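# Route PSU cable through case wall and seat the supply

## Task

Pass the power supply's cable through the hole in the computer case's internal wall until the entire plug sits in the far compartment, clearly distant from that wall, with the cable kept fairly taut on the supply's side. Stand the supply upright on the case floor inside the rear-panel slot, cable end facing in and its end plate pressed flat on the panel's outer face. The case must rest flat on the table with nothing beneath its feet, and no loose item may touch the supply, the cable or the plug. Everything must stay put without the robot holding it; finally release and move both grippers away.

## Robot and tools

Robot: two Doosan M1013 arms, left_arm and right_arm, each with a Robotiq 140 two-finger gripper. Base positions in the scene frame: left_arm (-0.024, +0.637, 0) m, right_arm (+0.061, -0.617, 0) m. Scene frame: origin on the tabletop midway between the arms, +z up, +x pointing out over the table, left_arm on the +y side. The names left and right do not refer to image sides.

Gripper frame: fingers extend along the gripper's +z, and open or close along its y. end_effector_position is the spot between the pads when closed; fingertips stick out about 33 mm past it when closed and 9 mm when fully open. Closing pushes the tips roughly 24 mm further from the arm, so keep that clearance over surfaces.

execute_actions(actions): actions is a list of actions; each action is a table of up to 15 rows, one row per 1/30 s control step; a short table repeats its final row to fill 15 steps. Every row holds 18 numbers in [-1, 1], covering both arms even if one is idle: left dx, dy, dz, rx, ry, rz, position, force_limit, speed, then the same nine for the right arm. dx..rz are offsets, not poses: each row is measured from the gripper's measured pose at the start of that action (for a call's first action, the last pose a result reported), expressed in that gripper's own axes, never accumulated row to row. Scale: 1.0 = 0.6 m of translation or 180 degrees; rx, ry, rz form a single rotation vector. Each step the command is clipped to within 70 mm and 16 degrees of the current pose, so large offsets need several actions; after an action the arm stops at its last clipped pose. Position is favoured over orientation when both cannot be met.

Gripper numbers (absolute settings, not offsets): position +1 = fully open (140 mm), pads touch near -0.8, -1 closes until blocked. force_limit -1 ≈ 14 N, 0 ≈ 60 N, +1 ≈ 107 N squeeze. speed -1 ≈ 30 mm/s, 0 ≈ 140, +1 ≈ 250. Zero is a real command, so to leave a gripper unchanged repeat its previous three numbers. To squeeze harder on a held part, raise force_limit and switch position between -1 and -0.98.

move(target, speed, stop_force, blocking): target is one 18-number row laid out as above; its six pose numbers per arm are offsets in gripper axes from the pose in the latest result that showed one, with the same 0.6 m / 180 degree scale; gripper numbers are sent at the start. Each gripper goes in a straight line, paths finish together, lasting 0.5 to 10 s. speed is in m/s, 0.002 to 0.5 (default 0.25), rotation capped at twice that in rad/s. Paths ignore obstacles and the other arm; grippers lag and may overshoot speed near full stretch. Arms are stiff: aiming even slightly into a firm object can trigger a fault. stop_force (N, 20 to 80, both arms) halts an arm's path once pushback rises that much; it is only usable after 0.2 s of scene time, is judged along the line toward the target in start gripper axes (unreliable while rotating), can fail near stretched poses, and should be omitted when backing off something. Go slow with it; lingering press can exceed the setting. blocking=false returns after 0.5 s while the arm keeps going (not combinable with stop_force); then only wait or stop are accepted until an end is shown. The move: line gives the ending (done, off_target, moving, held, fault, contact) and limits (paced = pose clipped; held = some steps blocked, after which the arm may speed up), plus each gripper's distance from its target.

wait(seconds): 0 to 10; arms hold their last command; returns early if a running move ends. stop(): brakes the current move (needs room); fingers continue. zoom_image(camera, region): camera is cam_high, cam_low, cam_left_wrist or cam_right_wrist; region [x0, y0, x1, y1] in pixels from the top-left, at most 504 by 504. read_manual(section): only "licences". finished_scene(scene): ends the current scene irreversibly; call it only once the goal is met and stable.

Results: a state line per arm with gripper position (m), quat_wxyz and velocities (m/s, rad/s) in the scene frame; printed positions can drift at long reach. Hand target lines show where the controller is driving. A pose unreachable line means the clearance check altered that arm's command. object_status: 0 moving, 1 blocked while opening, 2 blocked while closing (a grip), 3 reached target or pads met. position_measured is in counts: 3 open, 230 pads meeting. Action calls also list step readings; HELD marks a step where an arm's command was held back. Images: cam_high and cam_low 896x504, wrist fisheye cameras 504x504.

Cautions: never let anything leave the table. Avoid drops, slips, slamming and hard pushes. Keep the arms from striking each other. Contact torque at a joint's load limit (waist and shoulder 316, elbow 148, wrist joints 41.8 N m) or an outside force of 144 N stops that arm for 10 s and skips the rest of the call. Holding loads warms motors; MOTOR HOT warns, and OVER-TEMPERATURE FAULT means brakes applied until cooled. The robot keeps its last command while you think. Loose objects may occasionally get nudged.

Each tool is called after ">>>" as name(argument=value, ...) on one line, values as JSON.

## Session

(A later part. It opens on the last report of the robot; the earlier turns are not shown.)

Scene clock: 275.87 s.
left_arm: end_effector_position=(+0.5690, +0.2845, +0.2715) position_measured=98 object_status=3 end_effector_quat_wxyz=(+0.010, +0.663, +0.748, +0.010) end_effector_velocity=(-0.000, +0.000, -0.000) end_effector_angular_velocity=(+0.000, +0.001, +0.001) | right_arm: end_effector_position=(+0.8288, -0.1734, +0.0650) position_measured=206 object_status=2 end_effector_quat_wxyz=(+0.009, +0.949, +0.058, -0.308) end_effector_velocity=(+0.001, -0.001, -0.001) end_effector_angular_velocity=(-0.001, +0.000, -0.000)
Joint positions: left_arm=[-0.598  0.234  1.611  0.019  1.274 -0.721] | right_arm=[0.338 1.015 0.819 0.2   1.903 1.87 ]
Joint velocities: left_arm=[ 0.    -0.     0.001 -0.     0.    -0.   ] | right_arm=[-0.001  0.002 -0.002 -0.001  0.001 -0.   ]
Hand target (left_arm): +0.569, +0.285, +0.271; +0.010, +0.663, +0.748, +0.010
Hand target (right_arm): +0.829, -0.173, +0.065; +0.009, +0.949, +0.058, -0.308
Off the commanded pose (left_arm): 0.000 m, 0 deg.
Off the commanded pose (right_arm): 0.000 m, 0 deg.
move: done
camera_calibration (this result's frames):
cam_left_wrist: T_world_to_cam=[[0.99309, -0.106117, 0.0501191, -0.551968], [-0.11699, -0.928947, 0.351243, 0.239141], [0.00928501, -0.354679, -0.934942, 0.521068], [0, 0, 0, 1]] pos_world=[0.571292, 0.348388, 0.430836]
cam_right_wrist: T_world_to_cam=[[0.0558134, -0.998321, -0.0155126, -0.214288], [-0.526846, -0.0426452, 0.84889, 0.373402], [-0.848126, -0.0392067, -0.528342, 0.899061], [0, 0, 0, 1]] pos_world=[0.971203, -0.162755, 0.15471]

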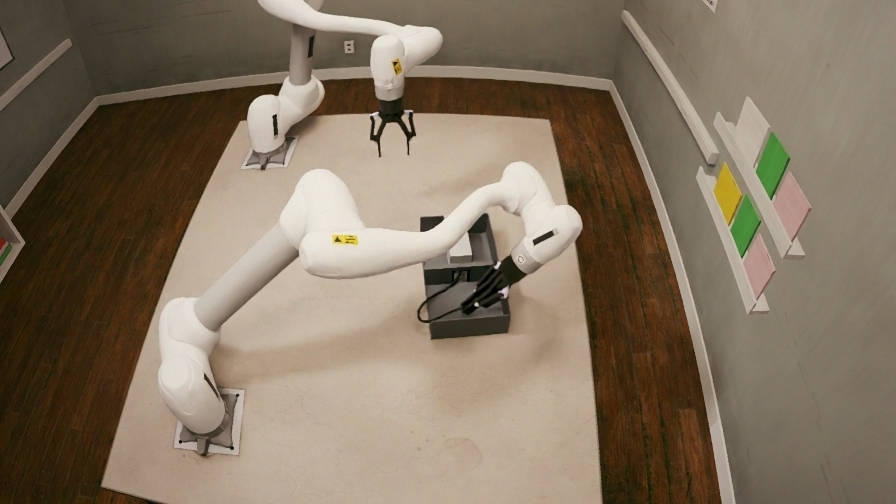

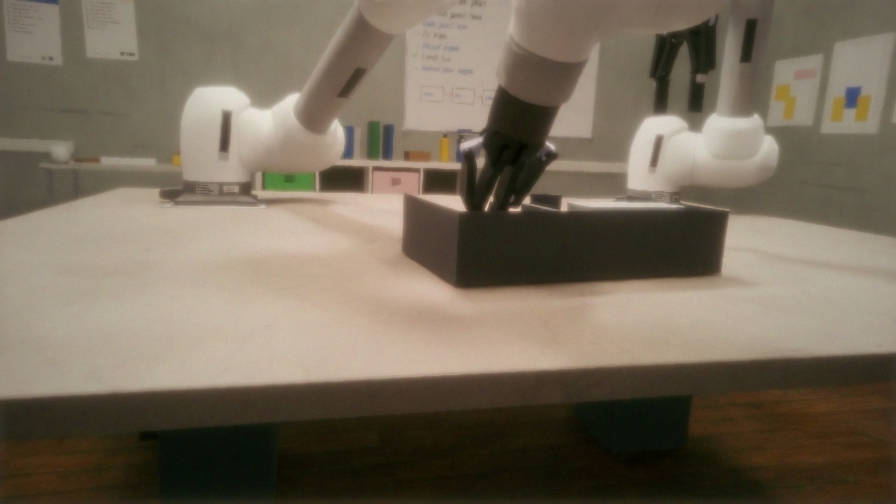

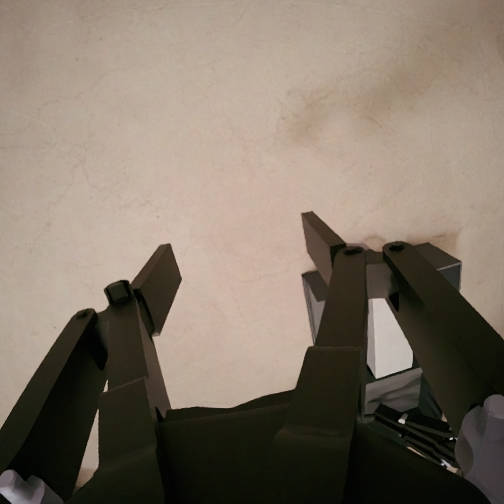

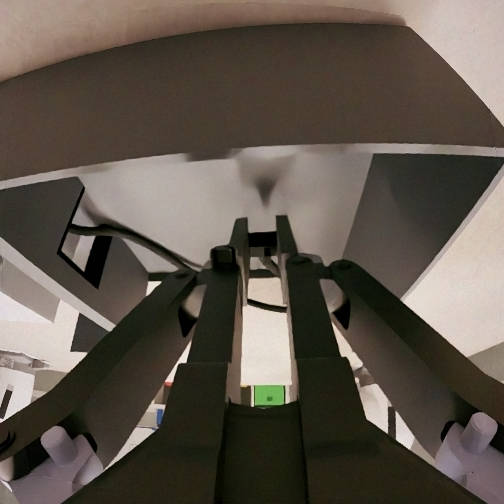

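Nice shape. Lower 2 cm more, release, retreat.

>>> move(target=[0,0,0,0,0,0,0.25,0.2,-0.5,0.02,0,0.027,0,0,0,-1,-0.5,-0.3], speed=0.03)

>>> move(target=[0,0,0,0,0,0,0.25,0.2,-0.5,0,0,0,0,0,0,-0.4,-0.5,-0.6])

>>> move(target=[0,0,0,0,0,0,0.25,0.2,-0.5,-0.2,0,-0.2,0,0,0,-0.4,-0.5,-0.6], speed=0.15)

>>> move(target=[0,0,0,0,0,0,0.25,0.2,-0.5,-0.2,0.45,0,0,0,0,-0.4,-0.5,-0.6])

>>> zoom_image(camera="cam_high", region=[370,180,570,350])

Scene clock: 287.50 s.
left_arm: end_effector_position=(+0.5690, +0.2845, +0.2715) position_measured=98 object_status=3 end_effector_quat_wxyz=(+0.010, +0.663, +0.748, +0.010) end_effector_velocity=(-0.000, -0.001, +0.000) end_effector_angular_velocity=(-0.002, +0.001, +0.001) | right_arm: end_effector_position=(+0.8290, -0.1729, +0.0450) position_measured=206 object_status=2 end_effector_quat_wxyz=(+0.009, +0.949, +0.058, -0.308) end_effector_velocity=(-0.000, +0.001, -0.001) end_effector_angular_velocity=(+0.001, -0.001, +0.001)
Joint positions: left_arm=[-0.598  0.234  1.611  0.019  1.274 -0.721] | right_arm=[0.338 1.027 0.832 0.198 1.879 1.865]
Joint velocities: left_arm=[ 0.     0.    -0.001 -0.002  0.    -0.   ] | right_arm=[ 0.001  0.001  0.001  0.    -0.002 -0.   ]
Hand target (left_arm): +0.569, +0.285, +0.271; +0.010, +0.663, +0.748, +0.010
Hand target (right_arm): +0.829, -0.173, +0.045; +0.009, +0.949, +0.058, -0.308
Off the commanded pose (left_arm): 0.000 m, 0 deg.
Off the commanded pose (right_arm): 0.000 m, 0 deg.
move: done
camera_calibration (this result's frames):
cam_left_wrist: T_world_to_cam=[[0.99309, -0.106117, 0.0501192, -0.551968], [-0.11699, -0.928947, 0.351243, 0.239141], [0.00928505, -0.354679, -0.934942, 0.521068], [0, 0, 0, 1]] pos_world=[0.571293, 0.348388, 0.430836]
cam_right_wrist: T_world_to_cam=[[0.0558005, -0.998321, -0.0155139, -0.214186], [-0.526856, -0.0426399, 0.848884, 0.390516], [-0.848121, -0.0391945, -0.528351, 0.888631], [0, 0, 0, 1]] pos_world=[0.971364, -0.162345, 0.134683]

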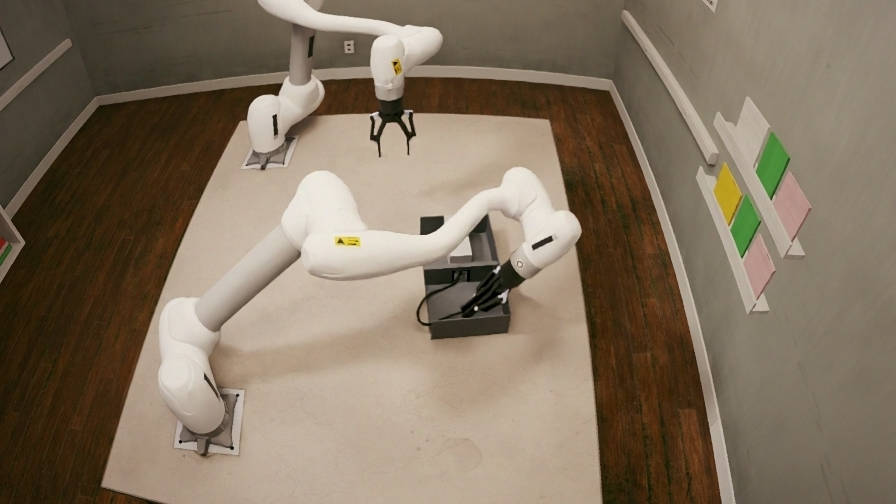

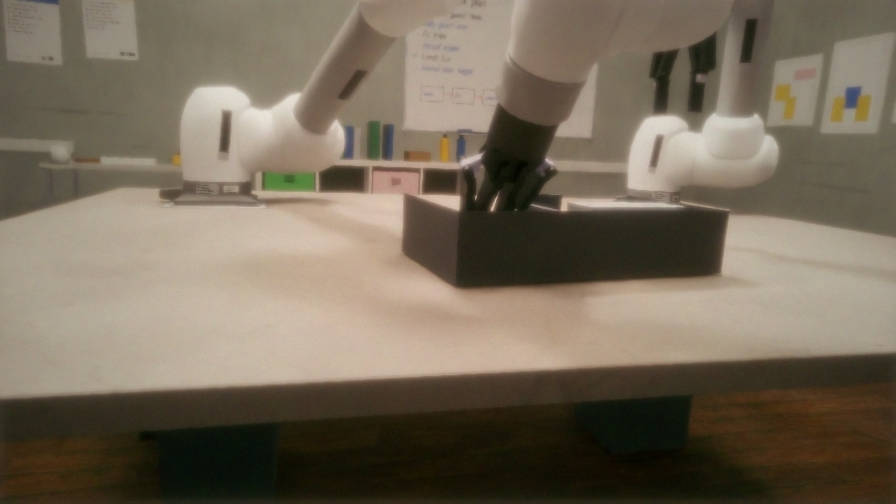

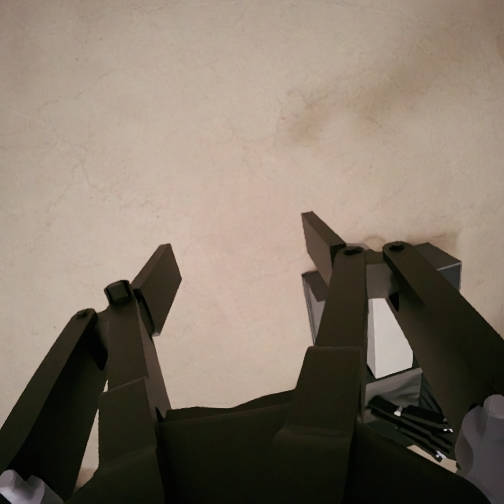

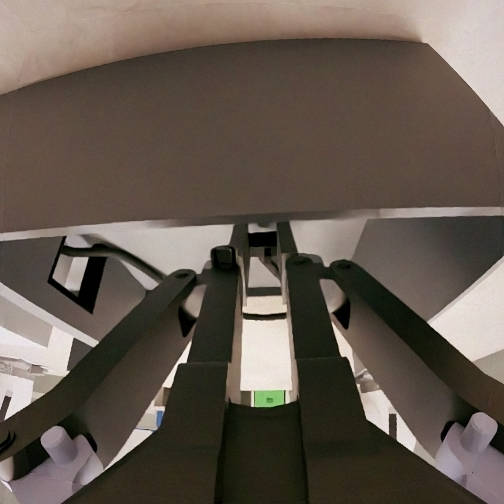

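Scene clock: 288.00 s.
left_arm: end_effector_position=(+0.5690, +0.2845, +0.2715) position_measured=98 object_status=3 end_effector_quat_wxyz=(+0.010, +0.663, +0.748, +0.010) end_effector_velocity=(+0.000, +0.000, +0.000) end_effector_angular_velocity=(+0.001, -0.001, -0.000) | right_arm: end_effector_position=(+0.8290, -0.1729, +0.0449) position_measured=179 object_status=3 end_effector_quat_wxyz=(+0.009, +0.949, +0.058, -0.308) end_effector_velocity=(+0.000, -0.001, +0.000) end_effector_angular_velocity=(-0.001, +0.001, -0.001)
Joint positions: left_arm=[-0.598  0.234  1.611  0.019  1.274 -0.721] | right_arm=[0.338 1.027 0.832 0.198 1.879 1.865]
Joint velocities: left_arm=[-0.     0.    -0.001  0.001  0.001 -0.   ] | right_arm=[-0.001 -0.     0.    -0.     0.001 -0.   ]
Hand target (left_arm): +0.569, +0.285, +0.271; +0.010, +0.663, +0.748, +0.010
Hand target (right_arm): +0.829, -0.173, +0.045; +0.009, +0.949, +0.058, -0.308
Off the commanded pose (left_arm): 0.000 m, 0 deg.
Off the commanded pose (right_arm): 0.000 m, 0 deg.
move: done
camera_calibration (this result's frames):
cam_left_wrist: T_world_to_cam=[[0.99309, -0.106117, 0.0501191, -0.551968], [-0.11699, -0.928947, 0.351243, 0.239141], [0.00928499, -0.354679, -0.934942, 0.521068], [0, 0, 0, 1]] pos_world=[0.571293, 0.348388, 0.430836]
cam_right_wrist: T_world_to_cam=[[0.0558032, -0.998321, -0.0155075, -0.214189], [-0.526855, -0.0426358, 0.848885, 0.390553], [-0.848121, -0.0392003, -0.52835, 0.888606], [0, 0, 0, 1]] pos_world=[0.971363, -0.162344, 0.134639]

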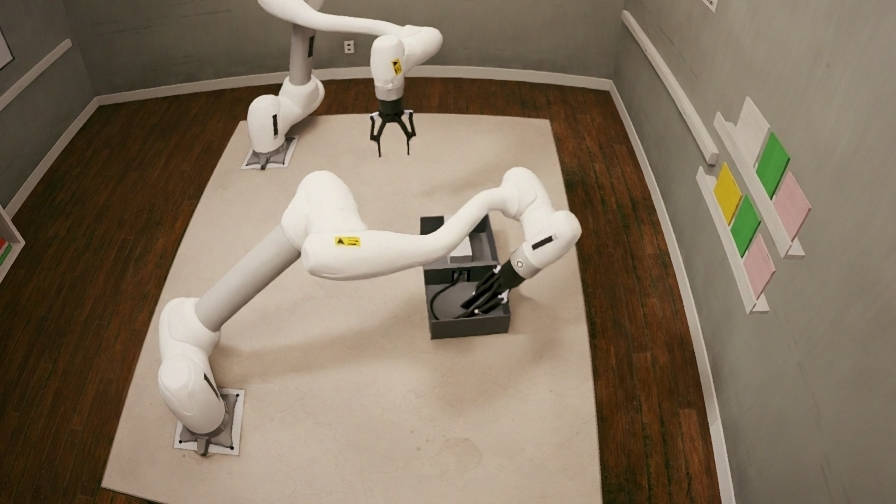

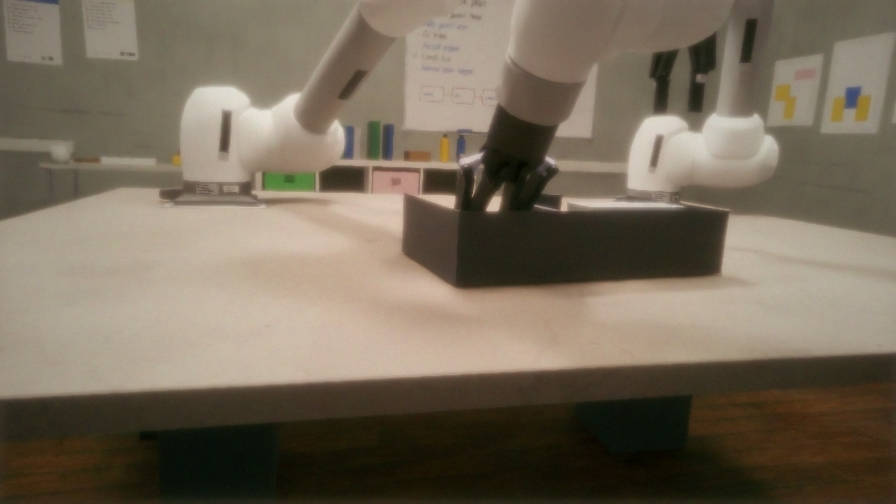

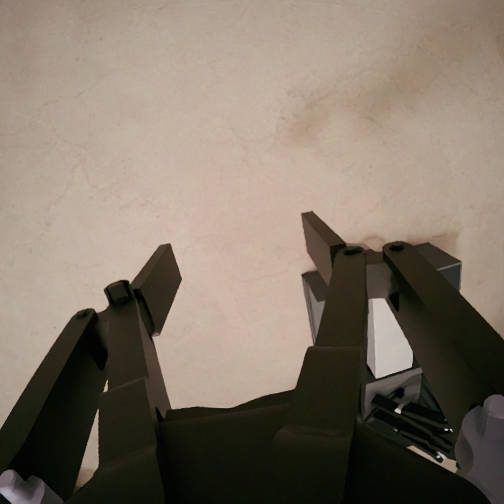

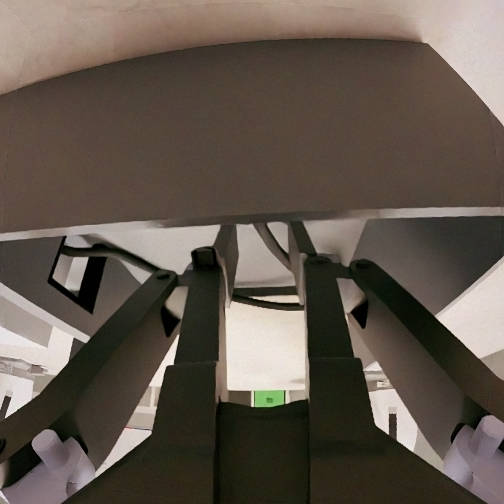

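Scene clock: 289.60 s.
left_arm: end_effector_position=(+0.5690, +0.2845, +0.2715) position_measured=98 object_status=3 end_effector_quat_wxyz=(+0.010, +0.663, +0.748, +0.010) end_effector_velocity=(+0.000, +0.000, -0.000) end_effector_angular_velocity=(+0.002, -0.001, -0.001) | right_arm: end_effector_position=(+0.8029, -0.1793, +0.2124) position_measured=179 object_status=3 end_effector_quat_wxyz=(+0.009, +0.949, +0.058, -0.308) end_effector_velocity=(+0.000, -0.000, +0.001) end_effector_angular_velocity=(-0.000, -0.000, -0.000)
Joint positions: left_arm=[-0.598  0.234  1.611  0.019  1.274 -0.721] | right_arm=[0.343 0.897 0.778 0.217 2.058 1.911]
Joint velocities: left_arm=[-0.     0.    -0.     0.002 -0.     0.   ] | right_arm=[-0.    -0.001 -0.001 -0.     0.002  0.   ]
Hand target (left_arm): +0.569, +0.285, +0.271; +0.010, +0.663, +0.748, +0.010
Hand target (right_arm): +0.803, -0.179, +0.213; +0.009, +0.949, +0.058, -0.308
Off the commanded pose (left_arm): 0.000 m, 0 deg.
Off the commanded pose (right_arm): 0.000 m, 0 deg.
move: done
camera_calibration (this result's frames):
cam_left_wrist: T_world_to_cam=[[0.99309, -0.106117, 0.050119, -0.551968], [-0.11699, -0.928946, 0.351243, 0.239141], [0.00928488, -0.354679, -0.934942, 0.521068], [0, 0, 0, 1]] pos_world=[0.571293, 0.348388, 0.430836]
cam_right_wrist: T_world_to_cam=[[0.0559048, -0.998315, -0.0155363, -0.216544], [-0.526819, -0.0427125, 0.848904, 0.234293], [-0.848137, -0.039273, -0.528319, 0.954679], [0, 0, 0, 1]] pos_world=[0.945234, -0.168679, 0.302119]

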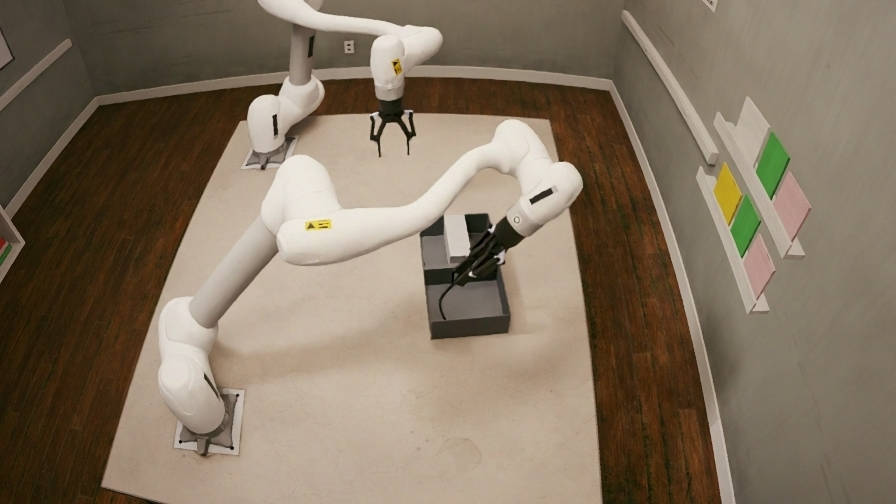

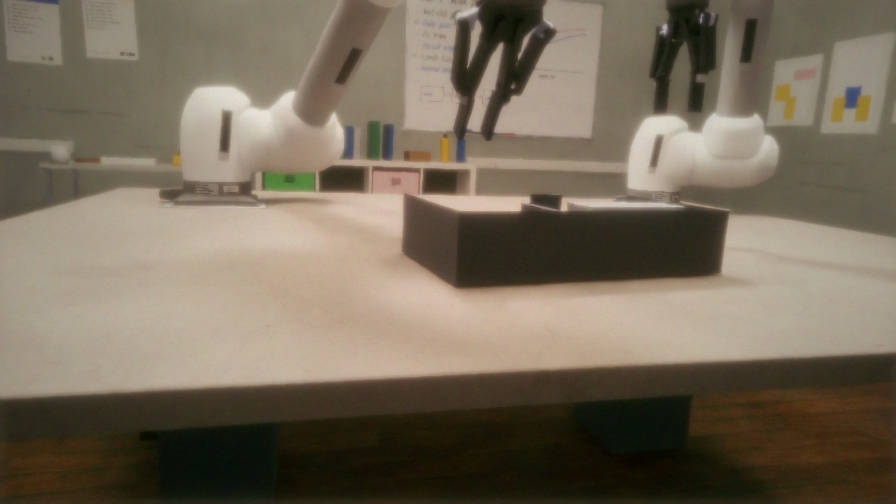

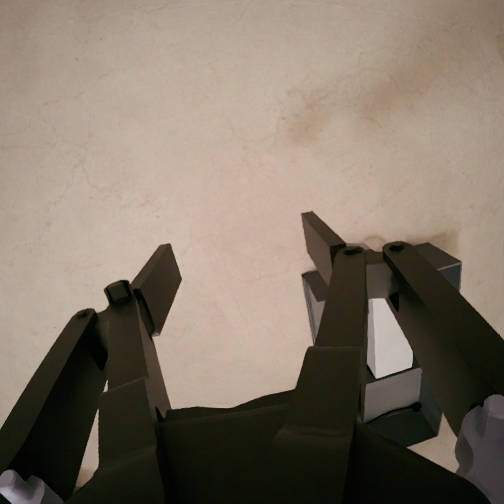

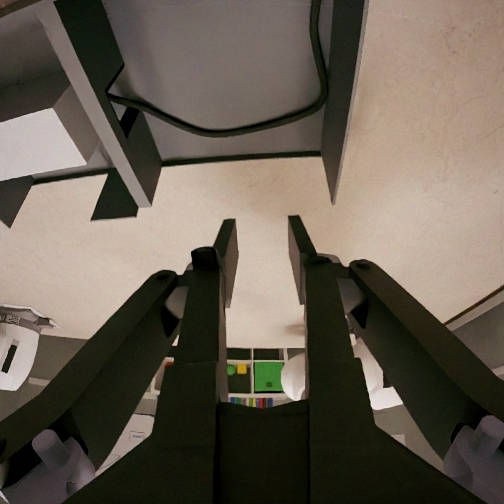

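Scene clock: 291.33 s.
left_arm: end_effector_position=(+0.5690, +0.2845, +0.2715) position_measured=98 object_status=3 end_effector_quat_wxyz=(+0.010, +0.663, +0.748, +0.010) end_effector_velocity=(+0.001, -0.000, +0.002) end_effector_angular_velocity=(-0.002, -0.003, +0.001) | right_arm: end_effector_position=(+0.7383, -0.4600, +0.2777) position_measured=179 object_status=3 end_effector_quat_wxyz=(+0.009, +0.949, +0.058, -0.308) end_effector_velocity=(-0.001, -0.001, +0.000) end_effector_angular_velocity=(-0.000, +0.001, +0.000)
Joint positions: left_arm=[-0.598  0.234  1.611  0.019  1.274 -0.721] | right_arm=[0.082 0.586 1.206 0.044 1.976 1.611]
Joint velocities: left_arm=[ 0.    -0.001 -0.002  0.    -0.    -0.001] | right_arm=[-0.    -0.001  0.001 -0.001  0.    -0.001]
Hand target (left_arm): +0.569, +0.285, +0.271; +0.010, +0.663, +0.748, +0.010
Hand target (right_arm): +0.738, -0.460, +0.278; +0.009, +0.949, +0.058, -0.308
Off the commanded pose (left_arm): 0.000 m, 0 deg.
Off the commanded pose (right_arm): 0.000 m, 0 deg.
move: done
camera_calibration (this result's frames):
cam_left_wrist: T_world_to_cam=[[0.99309, -0.106117, 0.0501191, -0.551968], [-0.11699, -0.928947, 0.351243, 0.239141], [0.00928498, -0.354679, -0.934942, 0.521068], [0, 0, 0, 1]] pos_world=[0.571293, 0.348388, 0.430836]
cam_right_wrist: T_world_to_cam=[[0.0558864, -0.998326, -0.0148972, -0.49234], [-0.527103, -0.0421726, 0.848754, 0.133389], [-0.847962, -0.0395815, -0.528577, 0.923185], [0, 0, 0, 1]] pos_world=[0.88065, -0.44935, 0.367426]

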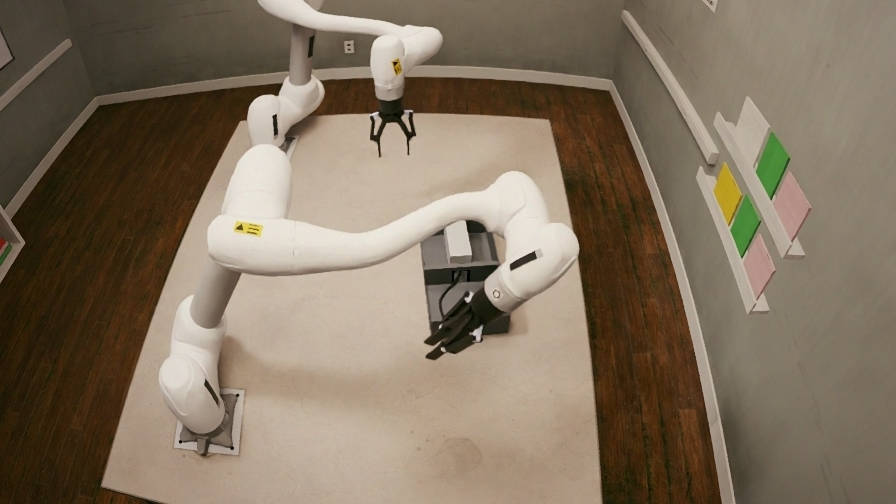

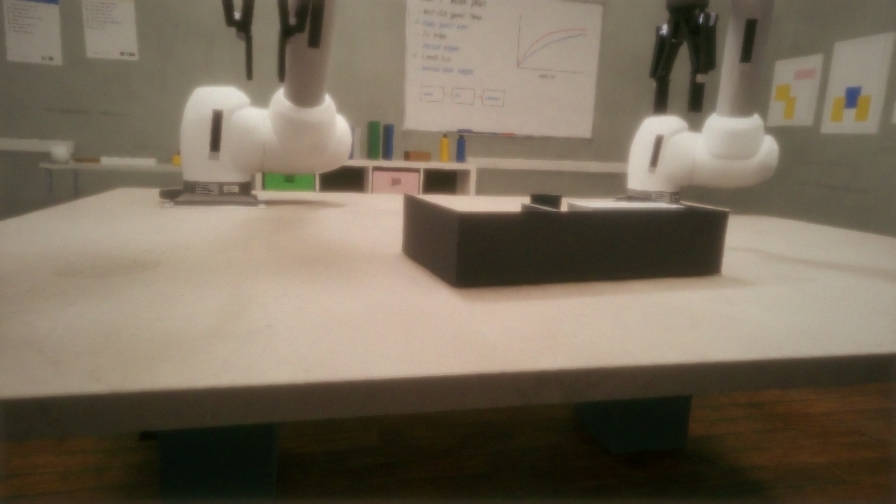

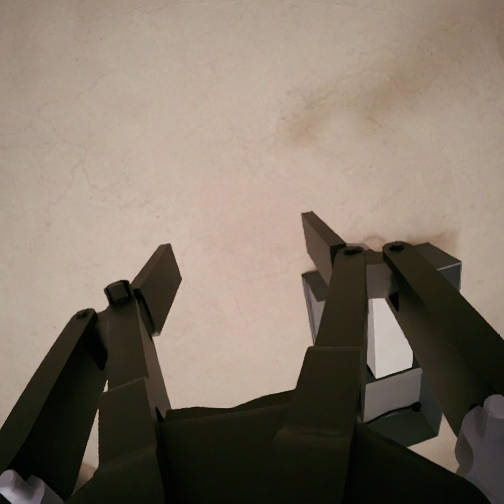

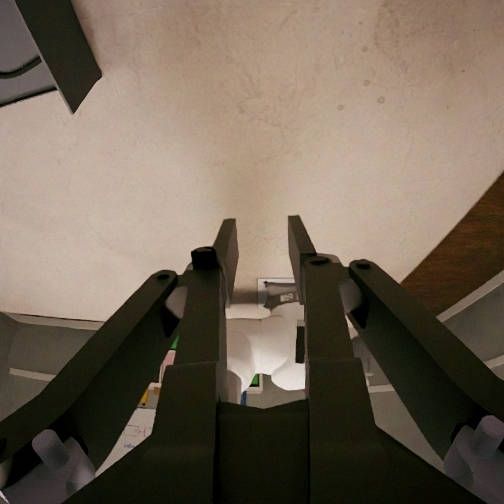

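Region (370, 180, 570, 350) of cam_high's 896x504 image, scaled by 2.520, with more detail than that image has; it fills the top 428 rows of this view, and the rest is white.

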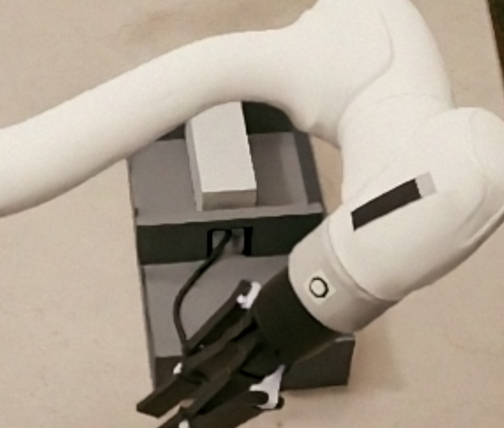

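The plug lies in the front-right corner, along the front wall.

>>> finished_scene(scene=2)

The scene is finished: the task was done.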